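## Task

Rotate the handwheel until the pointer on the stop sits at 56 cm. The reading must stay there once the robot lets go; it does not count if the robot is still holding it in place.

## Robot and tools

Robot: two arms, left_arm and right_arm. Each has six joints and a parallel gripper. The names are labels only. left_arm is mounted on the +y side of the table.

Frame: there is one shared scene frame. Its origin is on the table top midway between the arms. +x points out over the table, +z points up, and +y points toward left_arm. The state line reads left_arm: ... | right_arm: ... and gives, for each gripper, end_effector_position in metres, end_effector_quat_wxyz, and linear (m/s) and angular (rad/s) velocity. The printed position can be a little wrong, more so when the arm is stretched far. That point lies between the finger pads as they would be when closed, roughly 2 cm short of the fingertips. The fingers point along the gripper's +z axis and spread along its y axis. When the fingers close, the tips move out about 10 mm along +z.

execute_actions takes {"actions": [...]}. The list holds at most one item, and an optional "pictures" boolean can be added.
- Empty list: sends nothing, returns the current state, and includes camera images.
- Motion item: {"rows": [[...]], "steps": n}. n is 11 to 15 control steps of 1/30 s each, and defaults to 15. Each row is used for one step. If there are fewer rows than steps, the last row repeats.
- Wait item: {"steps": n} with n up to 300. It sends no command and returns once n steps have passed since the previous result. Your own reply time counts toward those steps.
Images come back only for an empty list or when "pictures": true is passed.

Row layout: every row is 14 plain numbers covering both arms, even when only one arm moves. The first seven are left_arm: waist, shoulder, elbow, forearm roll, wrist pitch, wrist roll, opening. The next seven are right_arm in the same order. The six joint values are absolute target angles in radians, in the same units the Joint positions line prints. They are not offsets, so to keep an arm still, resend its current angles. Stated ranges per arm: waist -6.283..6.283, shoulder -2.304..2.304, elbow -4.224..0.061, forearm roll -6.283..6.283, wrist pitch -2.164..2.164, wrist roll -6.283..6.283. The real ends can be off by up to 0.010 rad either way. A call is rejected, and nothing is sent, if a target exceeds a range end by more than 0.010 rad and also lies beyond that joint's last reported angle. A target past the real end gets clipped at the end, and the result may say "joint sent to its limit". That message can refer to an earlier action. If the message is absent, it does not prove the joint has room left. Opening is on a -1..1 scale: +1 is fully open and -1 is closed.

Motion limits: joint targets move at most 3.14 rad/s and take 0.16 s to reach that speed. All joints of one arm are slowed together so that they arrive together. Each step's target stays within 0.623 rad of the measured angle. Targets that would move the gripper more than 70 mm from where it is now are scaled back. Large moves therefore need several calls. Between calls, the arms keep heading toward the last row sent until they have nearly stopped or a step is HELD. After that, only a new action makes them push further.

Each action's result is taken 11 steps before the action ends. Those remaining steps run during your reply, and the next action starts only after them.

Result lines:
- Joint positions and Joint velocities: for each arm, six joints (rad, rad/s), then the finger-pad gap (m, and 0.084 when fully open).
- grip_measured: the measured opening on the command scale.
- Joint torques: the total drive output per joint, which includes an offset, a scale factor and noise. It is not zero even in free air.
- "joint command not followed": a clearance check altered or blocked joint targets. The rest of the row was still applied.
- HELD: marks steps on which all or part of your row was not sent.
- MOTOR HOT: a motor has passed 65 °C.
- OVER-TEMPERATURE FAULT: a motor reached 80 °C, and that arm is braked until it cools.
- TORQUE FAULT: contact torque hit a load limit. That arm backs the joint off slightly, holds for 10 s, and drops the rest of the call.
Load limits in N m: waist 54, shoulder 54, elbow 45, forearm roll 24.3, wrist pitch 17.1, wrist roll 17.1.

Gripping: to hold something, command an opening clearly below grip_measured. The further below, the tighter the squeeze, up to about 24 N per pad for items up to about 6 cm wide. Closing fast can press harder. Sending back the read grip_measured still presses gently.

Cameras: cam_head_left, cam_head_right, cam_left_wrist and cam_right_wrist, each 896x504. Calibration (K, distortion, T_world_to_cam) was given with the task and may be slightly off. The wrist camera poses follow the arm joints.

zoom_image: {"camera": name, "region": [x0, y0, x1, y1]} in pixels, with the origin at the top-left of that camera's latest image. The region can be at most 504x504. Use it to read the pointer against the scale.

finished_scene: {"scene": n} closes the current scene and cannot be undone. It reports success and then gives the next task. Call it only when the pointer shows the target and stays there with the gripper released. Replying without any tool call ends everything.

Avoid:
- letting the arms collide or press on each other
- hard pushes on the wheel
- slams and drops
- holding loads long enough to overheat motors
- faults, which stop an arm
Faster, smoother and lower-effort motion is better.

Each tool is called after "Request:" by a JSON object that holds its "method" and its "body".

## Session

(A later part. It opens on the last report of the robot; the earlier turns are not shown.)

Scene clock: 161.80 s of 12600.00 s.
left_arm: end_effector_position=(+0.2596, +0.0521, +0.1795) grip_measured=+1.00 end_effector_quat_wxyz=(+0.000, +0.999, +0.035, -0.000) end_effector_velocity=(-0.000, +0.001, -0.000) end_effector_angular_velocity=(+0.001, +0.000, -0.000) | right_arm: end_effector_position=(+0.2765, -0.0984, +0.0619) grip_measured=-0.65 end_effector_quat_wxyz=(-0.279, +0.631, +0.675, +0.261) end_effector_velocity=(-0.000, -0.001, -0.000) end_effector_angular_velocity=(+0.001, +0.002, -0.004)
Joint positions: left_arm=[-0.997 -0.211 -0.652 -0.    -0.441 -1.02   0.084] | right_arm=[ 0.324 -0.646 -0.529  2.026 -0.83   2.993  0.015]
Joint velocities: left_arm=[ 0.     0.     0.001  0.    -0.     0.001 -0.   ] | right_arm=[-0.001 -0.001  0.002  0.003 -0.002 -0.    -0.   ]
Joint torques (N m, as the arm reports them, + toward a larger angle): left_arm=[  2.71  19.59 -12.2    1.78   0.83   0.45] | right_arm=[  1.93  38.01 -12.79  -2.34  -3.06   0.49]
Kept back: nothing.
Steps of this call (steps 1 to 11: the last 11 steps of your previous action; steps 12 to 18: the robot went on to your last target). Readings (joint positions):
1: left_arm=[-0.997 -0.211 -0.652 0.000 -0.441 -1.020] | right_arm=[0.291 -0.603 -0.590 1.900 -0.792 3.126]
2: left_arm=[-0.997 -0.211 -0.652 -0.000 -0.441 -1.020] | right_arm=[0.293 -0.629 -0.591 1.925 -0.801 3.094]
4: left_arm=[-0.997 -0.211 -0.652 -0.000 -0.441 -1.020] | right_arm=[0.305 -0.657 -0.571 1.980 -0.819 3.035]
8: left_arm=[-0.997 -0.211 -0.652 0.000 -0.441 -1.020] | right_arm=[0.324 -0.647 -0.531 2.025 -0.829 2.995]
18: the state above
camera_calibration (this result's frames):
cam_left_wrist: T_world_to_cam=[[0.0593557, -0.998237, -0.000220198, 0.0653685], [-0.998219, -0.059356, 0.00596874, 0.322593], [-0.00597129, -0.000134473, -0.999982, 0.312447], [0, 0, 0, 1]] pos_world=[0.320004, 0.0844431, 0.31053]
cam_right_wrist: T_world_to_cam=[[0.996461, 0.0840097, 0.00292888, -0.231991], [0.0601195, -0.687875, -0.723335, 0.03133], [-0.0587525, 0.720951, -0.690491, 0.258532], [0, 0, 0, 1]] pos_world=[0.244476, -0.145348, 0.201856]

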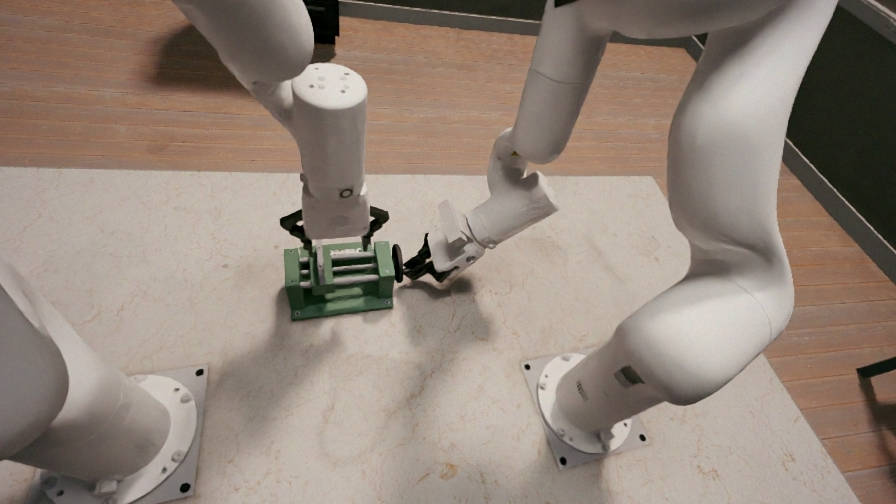

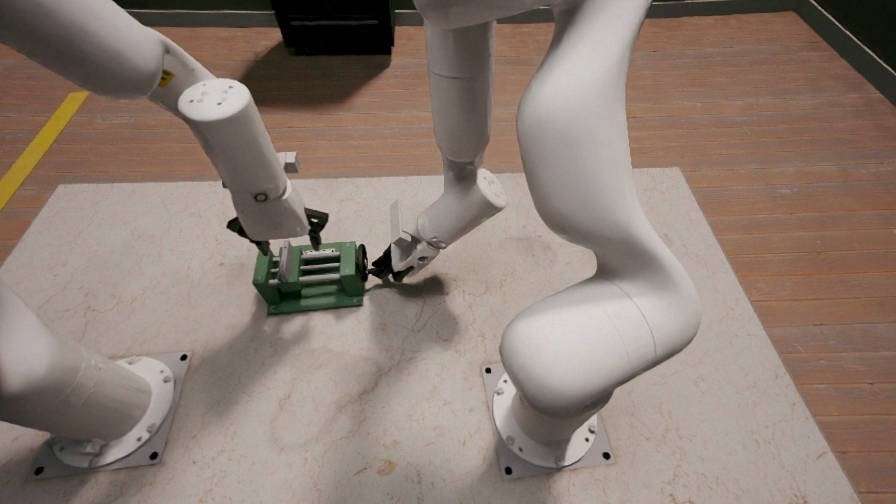

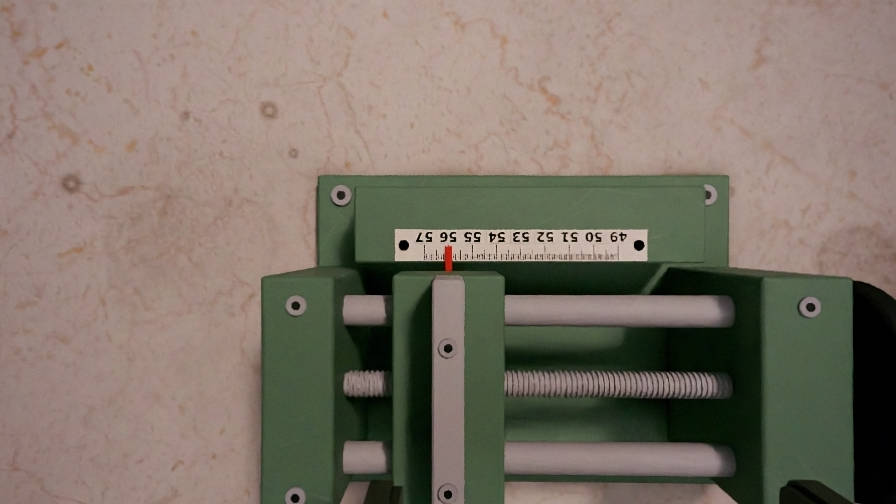

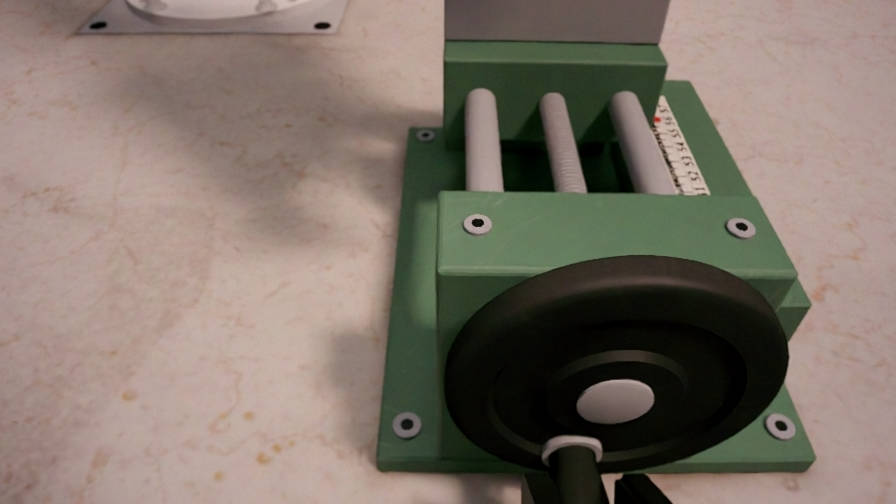

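Request:
{"method": "zoom_image", "body": {"camera": "cam_left_wrist", "region": [434, 240, 462, 264]}}

Region (434, 240, 462, 264) of cam_left_wrist's 896x504 image, scaled by 18.000, with more detail than that image has; it fills the top 432 rows of this view, and the rest is white.

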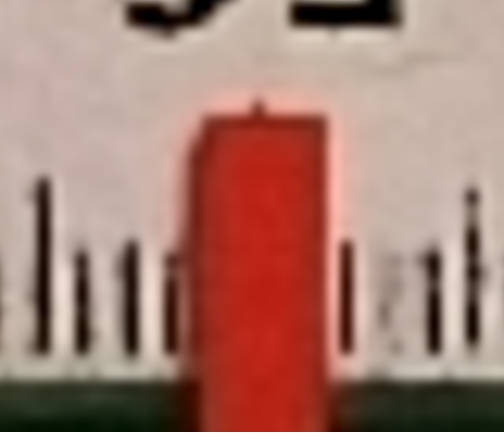

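Request:
{"method": "execute_actions", "body": {"actions": [{"rows":[[-0.9974,-0.2111,-0.6517,0,-0.4406,-1.0204,1,0.3261,-0.6415,-0.5234,2.0296,-0.8322,2.9915,-0.74],[-0.9974,-0.2111,-0.6517,0,-0.4406,-1.0204,1,0.3315,-0.6317,-0.5096,2.0382,-0.8345,2.9869,-0.74],[-0.9974,-0.2111,-0.6517,0,-0.4406,-1.0204,1,0.3363,-0.6231,-0.4974,2.0457,-0.8364,2.9829,-0.74],[-0.9974,-0.2111,-0.6517,0,-0.4406,-1.0204,1,0.3372,-0.6215,-0.4950,2.0472,-0.8368,2.9821,-0.74],[-0.9974,-0.2111,-0.6517,0,-0.4406,-1.0204,1,0.3349,-0.6255,-0.5008,2.0436,-0.8359,2.9840,-0.74],[-0.9974,-0.2111,-0.6517,0,-0.4406,-1.0204,1,0.3333,-0.6285,-0.5050,2.0410,-0.8352,2.9854,-0.74],[-0.9974,-0.2111,-0.6517,0,-0.4406,-1.0204,1,0.3333,-0.6285,-0.5050,2.0410,-0.8352,2.9854,-0.64],[-0.9974,-0.2111,-0.6517,0,-0.4406,-1.0204,1,0.3333,-0.6285,-0.5050,2.0410,-0.8352,2.9854,-0.52],[-0.9974,-0.2111,-0.6517,0,-0.4406,-1.0204,1,0.3333,-0.6285,-0.5050,2.0410,-0.8352,2.9854,-0.40],[-0.9974,-0.2111,-0.6517,0,-0.4406,-1.0204,1,0.3283,-0.6223,-0.5023,2.0331,-0.8335,2.9896,-0.28],[-0.9974,-0.2111,-0.6517,0,-0.4406,-1.0204,1,0.3127,-0.6030,-0.4939,2.0085,-0.8282,3.0028,-0.2]],"steps":11}], "pictures": false}}

Request:
{"method": "execute_actions", "body": {"actions": [{"rows":[[-0.9974,-0.2111,-0.6517,0,-0.4406,-1.0204,1,0.2889,-0.5735,-0.4811,1.9710,-0.8200,3.0229,-0.2],[-0.9974,-0.2111,-0.6517,0,-0.4406,-1.0204,1,0.2623,-0.5407,-0.4668,1.9292,-0.8110,3.0452,-0.2],[-0.9974,-0.2111,-0.6517,0,-0.4406,-1.0204,1,0.2395,-0.5126,-0.4546,1.8934,-0.8032,3.0644,-0.2],[-0.9974,-0.2111,-0.6517,0,-0.4406,-1.0204,1,0.2256,-0.4954,-0.4471,1.8715,-0.7985,3.0761,-0.2],[-0.9974,-0.2111,-0.6517,0,-0.4406,-1.0204,1,0.2223,-0.4912,-0.4453,1.8662,-0.7973,3.0789,-0.2],[-0.9974,-0.2111,-0.6517,0,-0.4406,-1.0204,1,0.2272,-0.4973,-0.4480,1.8739,-0.7990,3.0748,-0.2],[-0.9974,-0.2111,-0.6517,0,-0.4406,-1.0204,1,0.2348,-0.5067,-0.4520,1.8859,-0.8016,3.0684,-0.2],[-0.9974,-0.2111,-0.6517,0,-0.4406,-1.0204,1,0.2386,-0.5114,-0.4541,1.8919,-0.8029,3.0652,-0.2]],"steps":11}], "pictures": false}}

Request:
{"method": "execute_actions", "body": {"actions": [{"steps":11}], "pictures": true}}

Request:
{"method": "zoom_image", "body": {"camera": "cam_left_wrist", "region": [434, 240, 462, 264]}}

Scene clock: 167.87 s of 12600.00 s.
left_arm: end_effector_position=(+0.2596, +0.0521, +0.1795) grip_measured=+1.00 end_effector_quat_wxyz=(+0.000, +0.999, +0.035, -0.000) end_effector_velocity=(-0.000, +0.001, -0.000) end_effector_angular_velocity=(+0.001, +0.000, +0.001) | right_arm: end_effector_position=(+0.2766, -0.0983, +0.0621) grip_measured=-0.65 end_effector_quat_wxyz=(-0.280, +0.631, +0.675, +0.261) end_effector_velocity=(-0.001, -0.000, -0.000) end_effector_angular_velocity=(-0.001, +0.001, +0.001)
Joint positions: left_arm=[-0.997 -0.211 -0.652 -0.    -0.441 -1.02   0.084] | right_arm=[ 0.324 -0.645 -0.529  2.026 -0.831  2.993  0.015]
Joint velocities: left_arm=[ 0.001  0.     0.001 -0.     0.    -0.    -0.   ] | right_arm=[ 0.    -0.001  0.001 -0.001  0.001 -0.     0.   ]
Joint torques (N m, as the arm reports them, + toward a larger angle): left_arm=[  3.1   18.34 -12.28   2.3    0.61   0.51] | right_arm=[  2.66  41.05 -14.59  -2.08  -4.13   0.46]
Kept back: the last 11 steps of this action.
Steps of this call (steps 1 to 15: the robot went on to your last target; steps 16 to 182: nothing new was sent). Readings (joint positions):
1: left_arm=[-0.997 -0.211 -0.652 0.000 -0.441 -1.020] | right_arm=[0.324 -0.646 -0.529 2.026 -0.831 2.993]
2: left_arm=[-0.997 -0.211 -0.652 -0.000 -0.441 -1.020] | right_arm=[0.324 -0.646 -0.529 2.026 -0.831 2.993]
4: left_arm=[-0.997 -0.211 -0.652 -0.000 -0.441 -1.020] | right_arm=[0.324 -0.646 -0.529 2.026 -0.831 2.993]
8: left_arm=[-0.997 -0.211 -0.652 -0.000 -0.441 -1.020] | right_arm=[0.324 -0.646 -0.529 2.026 -0.831 2.993]
182: the state above

Scene clock: 168.23 s of 12600.00 s.
left_arm: end_effector_position=(+0.2596, +0.0521, +0.1795) grip_measured=+1.00 end_effector_quat_wxyz=(+0.000, +0.999, +0.035, -0.000) end_effector_velocity=(+0.000, +0.000, -0.000) end_effector_angular_velocity=(+0.000, +0.000, +0.001) | right_arm: end_effector_position=(+0.2689, -0.0981, +0.0669) grip_measured=-0.31 end_effector_quat_wxyz=(-0.280, +0.630, +0.674, +0.264) end_effector_velocity=(-0.002, -0.016, +0.012) end_effector_angular_velocity=(-0.006, +0.014, +0.005)
Joint positions: left_arm=[-0.997 -0.211 -0.652  0.    -0.441 -1.02   0.084] | right_arm=[ 0.332 -0.627 -0.506  2.04  -0.839  2.986  0.031]
Joint velocities: left_arm=[ 0.001 -0.     0.    -0.    -0.    -0.001 -0.   ] | right_arm=[-0.043  0.047  0.025 -0.076  0.022  0.043  0.126]
Joint torques (N m, as the arm reports them, + toward a larger angle): left_arm=[  4.05  19.45 -12.62   1.37   0.68   0.58] | right_arm=[  0.47  35.57 -10.81  -3.04  -1.43   0.33]
Kept back: the last 11 steps of this action.
Steps of this call (steps 1 to 11: the last 11 steps of your previous action). Readings (joint positions):
1: left_arm=[-0.997 -0.211 -0.652 -0.000 -0.441 -1.020] | right_arm=[0.324 -0.645 -0.529 2.026 -0.831 2.993]
2: left_arm=[-0.997 -0.211 -0.652 -0.000 -0.441 -1.020] | right_arm=[0.324 -0.645 -0.528 2.027 -0.831 2.993]
4: left_arm=[-0.997 -0.211 -0.652 0.000 -0.441 -1.020] | right_arm=[0.328 -0.638 -0.519 2.033 -0.833 2.990]
8: left_arm=[-0.997 -0.211 -0.652 -0.000 -0.441 -1.020] | right_arm=[0.333 -0.627 -0.504 2.041 -0.836 2.985]
11: the state above

Scene clock: 168.60 s of 12600.00 s.
left_arm: end_effector_position=(+0.2596, +0.0521, +0.1795) grip_measured=+1.00 end_effector_quat_wxyz=(+0.000, +0.999, +0.035, -0.000) end_effector_velocity=(-0.001, +0.001, -0.001) end_effector_angular_velocity=(+0.002, +0.001, +0.001) | right_arm: end_effector_position=(+0.2702, -0.1304, +0.0976) grip_measured=-0.21 end_effector_quat_wxyz=(-0.280, +0.631, +0.675, +0.262) end_effector_velocity=(-0.010, +0.002, -0.011) end_effector_angular_velocity=(-0.013, +0.027, +0.005)
Joint positions: left_arm=[-0.997 -0.211 -0.652 -0.    -0.441 -1.02   0.084] | right_arm=[ 0.239 -0.511 -0.454  1.892 -0.803  3.065  0.035]
Joint velocities: left_arm=[-0.    -0.     0.001  0.    -0.    -0.002 -0.   ] | right_arm=[ 0.018 -0.029  0.001  0.014  0.003 -0.    -0.   ]
Joint torques (N m, as the arm reports them, + toward a larger angle): left_arm=[  3.06  18.12 -12.25   1.15   0.61   0.36] | right_arm=[  3.25  30.4  -11.55  -2.5   -1.45   0.44]
Kept back: nothing.
Steps of this call (steps 1 to 11: the last 11 steps of your previous action). Readings (joint positions):
1: left_arm=[-0.997 -0.211 -0.652 0.000 -0.441 -1.020] | right_arm=[0.330 -0.623 -0.504 2.035 -0.838 2.989]
2: left_arm=[-0.997 -0.211 -0.652 -0.000 -0.441 -1.020] | right_arm=[0.323 -0.615 -0.500 2.024 -0.835 2.995]
4: left_arm=[-0.997 -0.211 -0.652 0.000 -0.441 -1.020] | right_arm=[0.295 -0.582 -0.485 1.981 -0.824 3.018]
8: left_arm=[-0.997 -0.211 -0.652 0.000 -0.441 -1.020] | right_arm=[0.238 -0.510 -0.455 1.893 -0.804 3.064]
11: the state above
camera_calibration (this result's frames):
cam_left_wrist: T_world_to_cam=[[0.0593558, -0.998237, -0.00022009, 0.0653684], [-0.998219, -0.059356, 0.00596868, 0.322593], [-0.00597122, -0.000134577, -0.999982, 0.312447], [0, 0, 0, 1]] pos_world=[0.320004, 0.084443, 0.31053]
cam_right_wrist: T_world_to_cam=[[0.996485, 0.0837128, 0.00317367, -0.223273], [0.0599636, -0.686304, -0.724839, 0.0359109], [-0.0585001, 0.722481, -0.688911, 0.305865], [0, 0, 0, 1]] pos_world=[0.238228, -0.177645, 0.237452]

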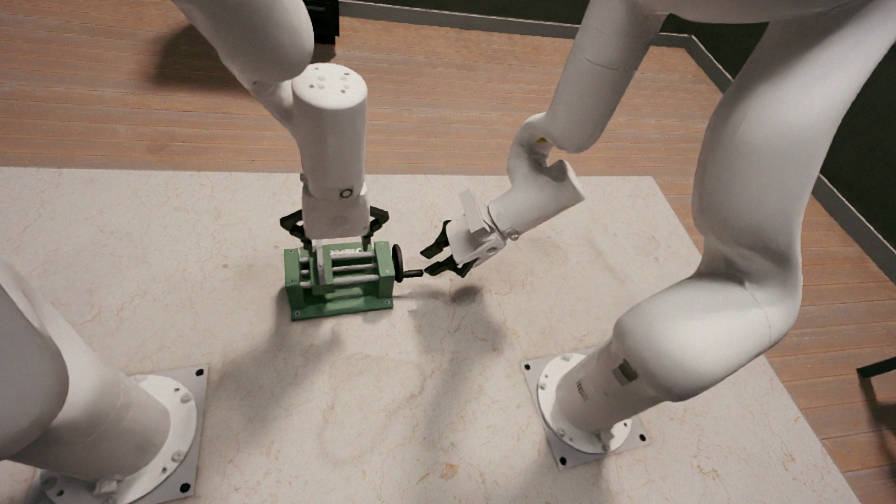

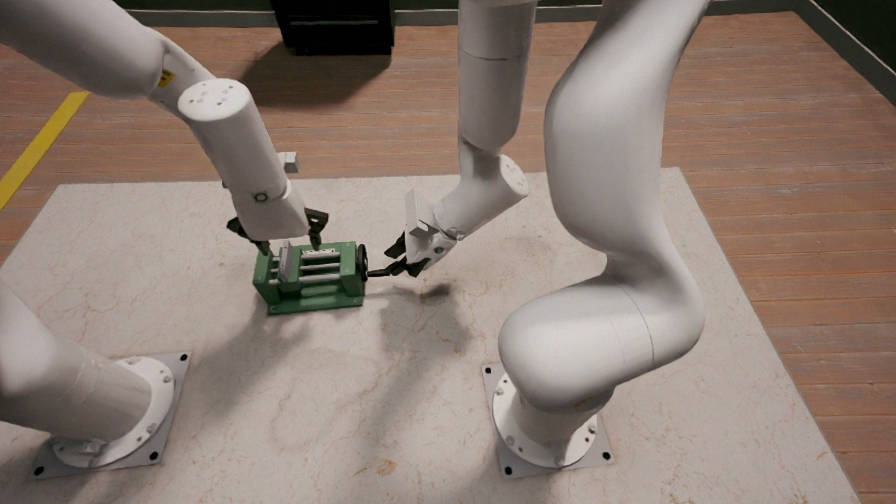

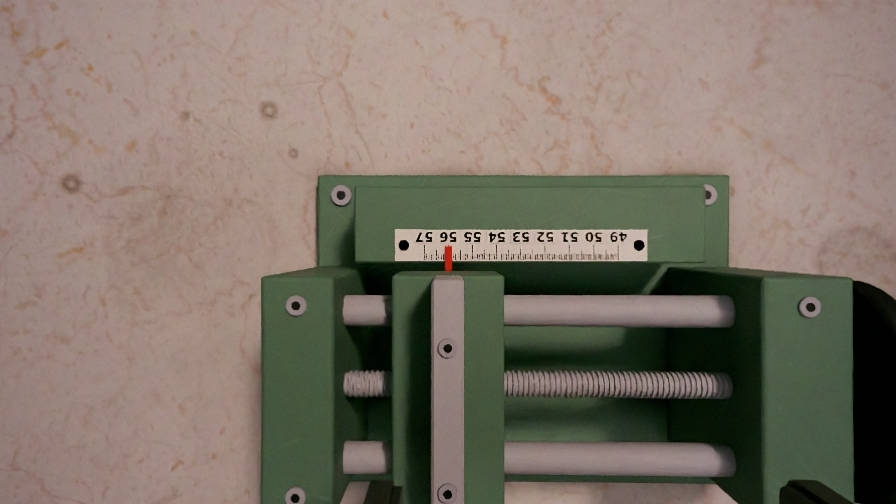

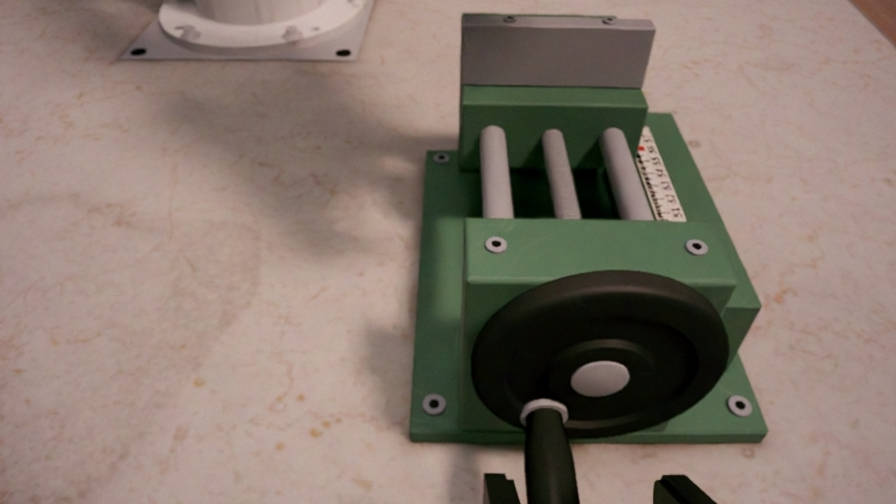

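Region (434, 240, 462, 264) of cam_left_wrist's 896x504 image, scaled by 18.000, with more detail than that image has; it fills the top 432 rows of this view, and the rest is white.

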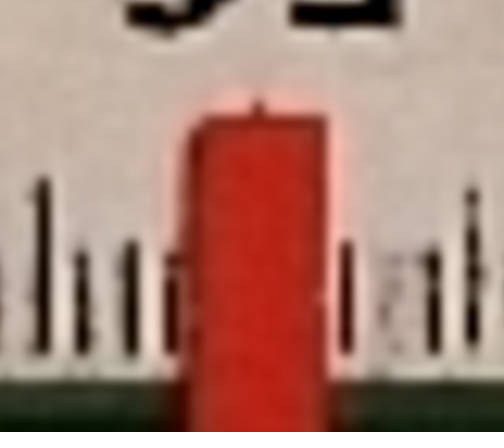

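Request:
{"method": "finished_scene", "body": {"scene": 2}}

The scene is finished: the task was done.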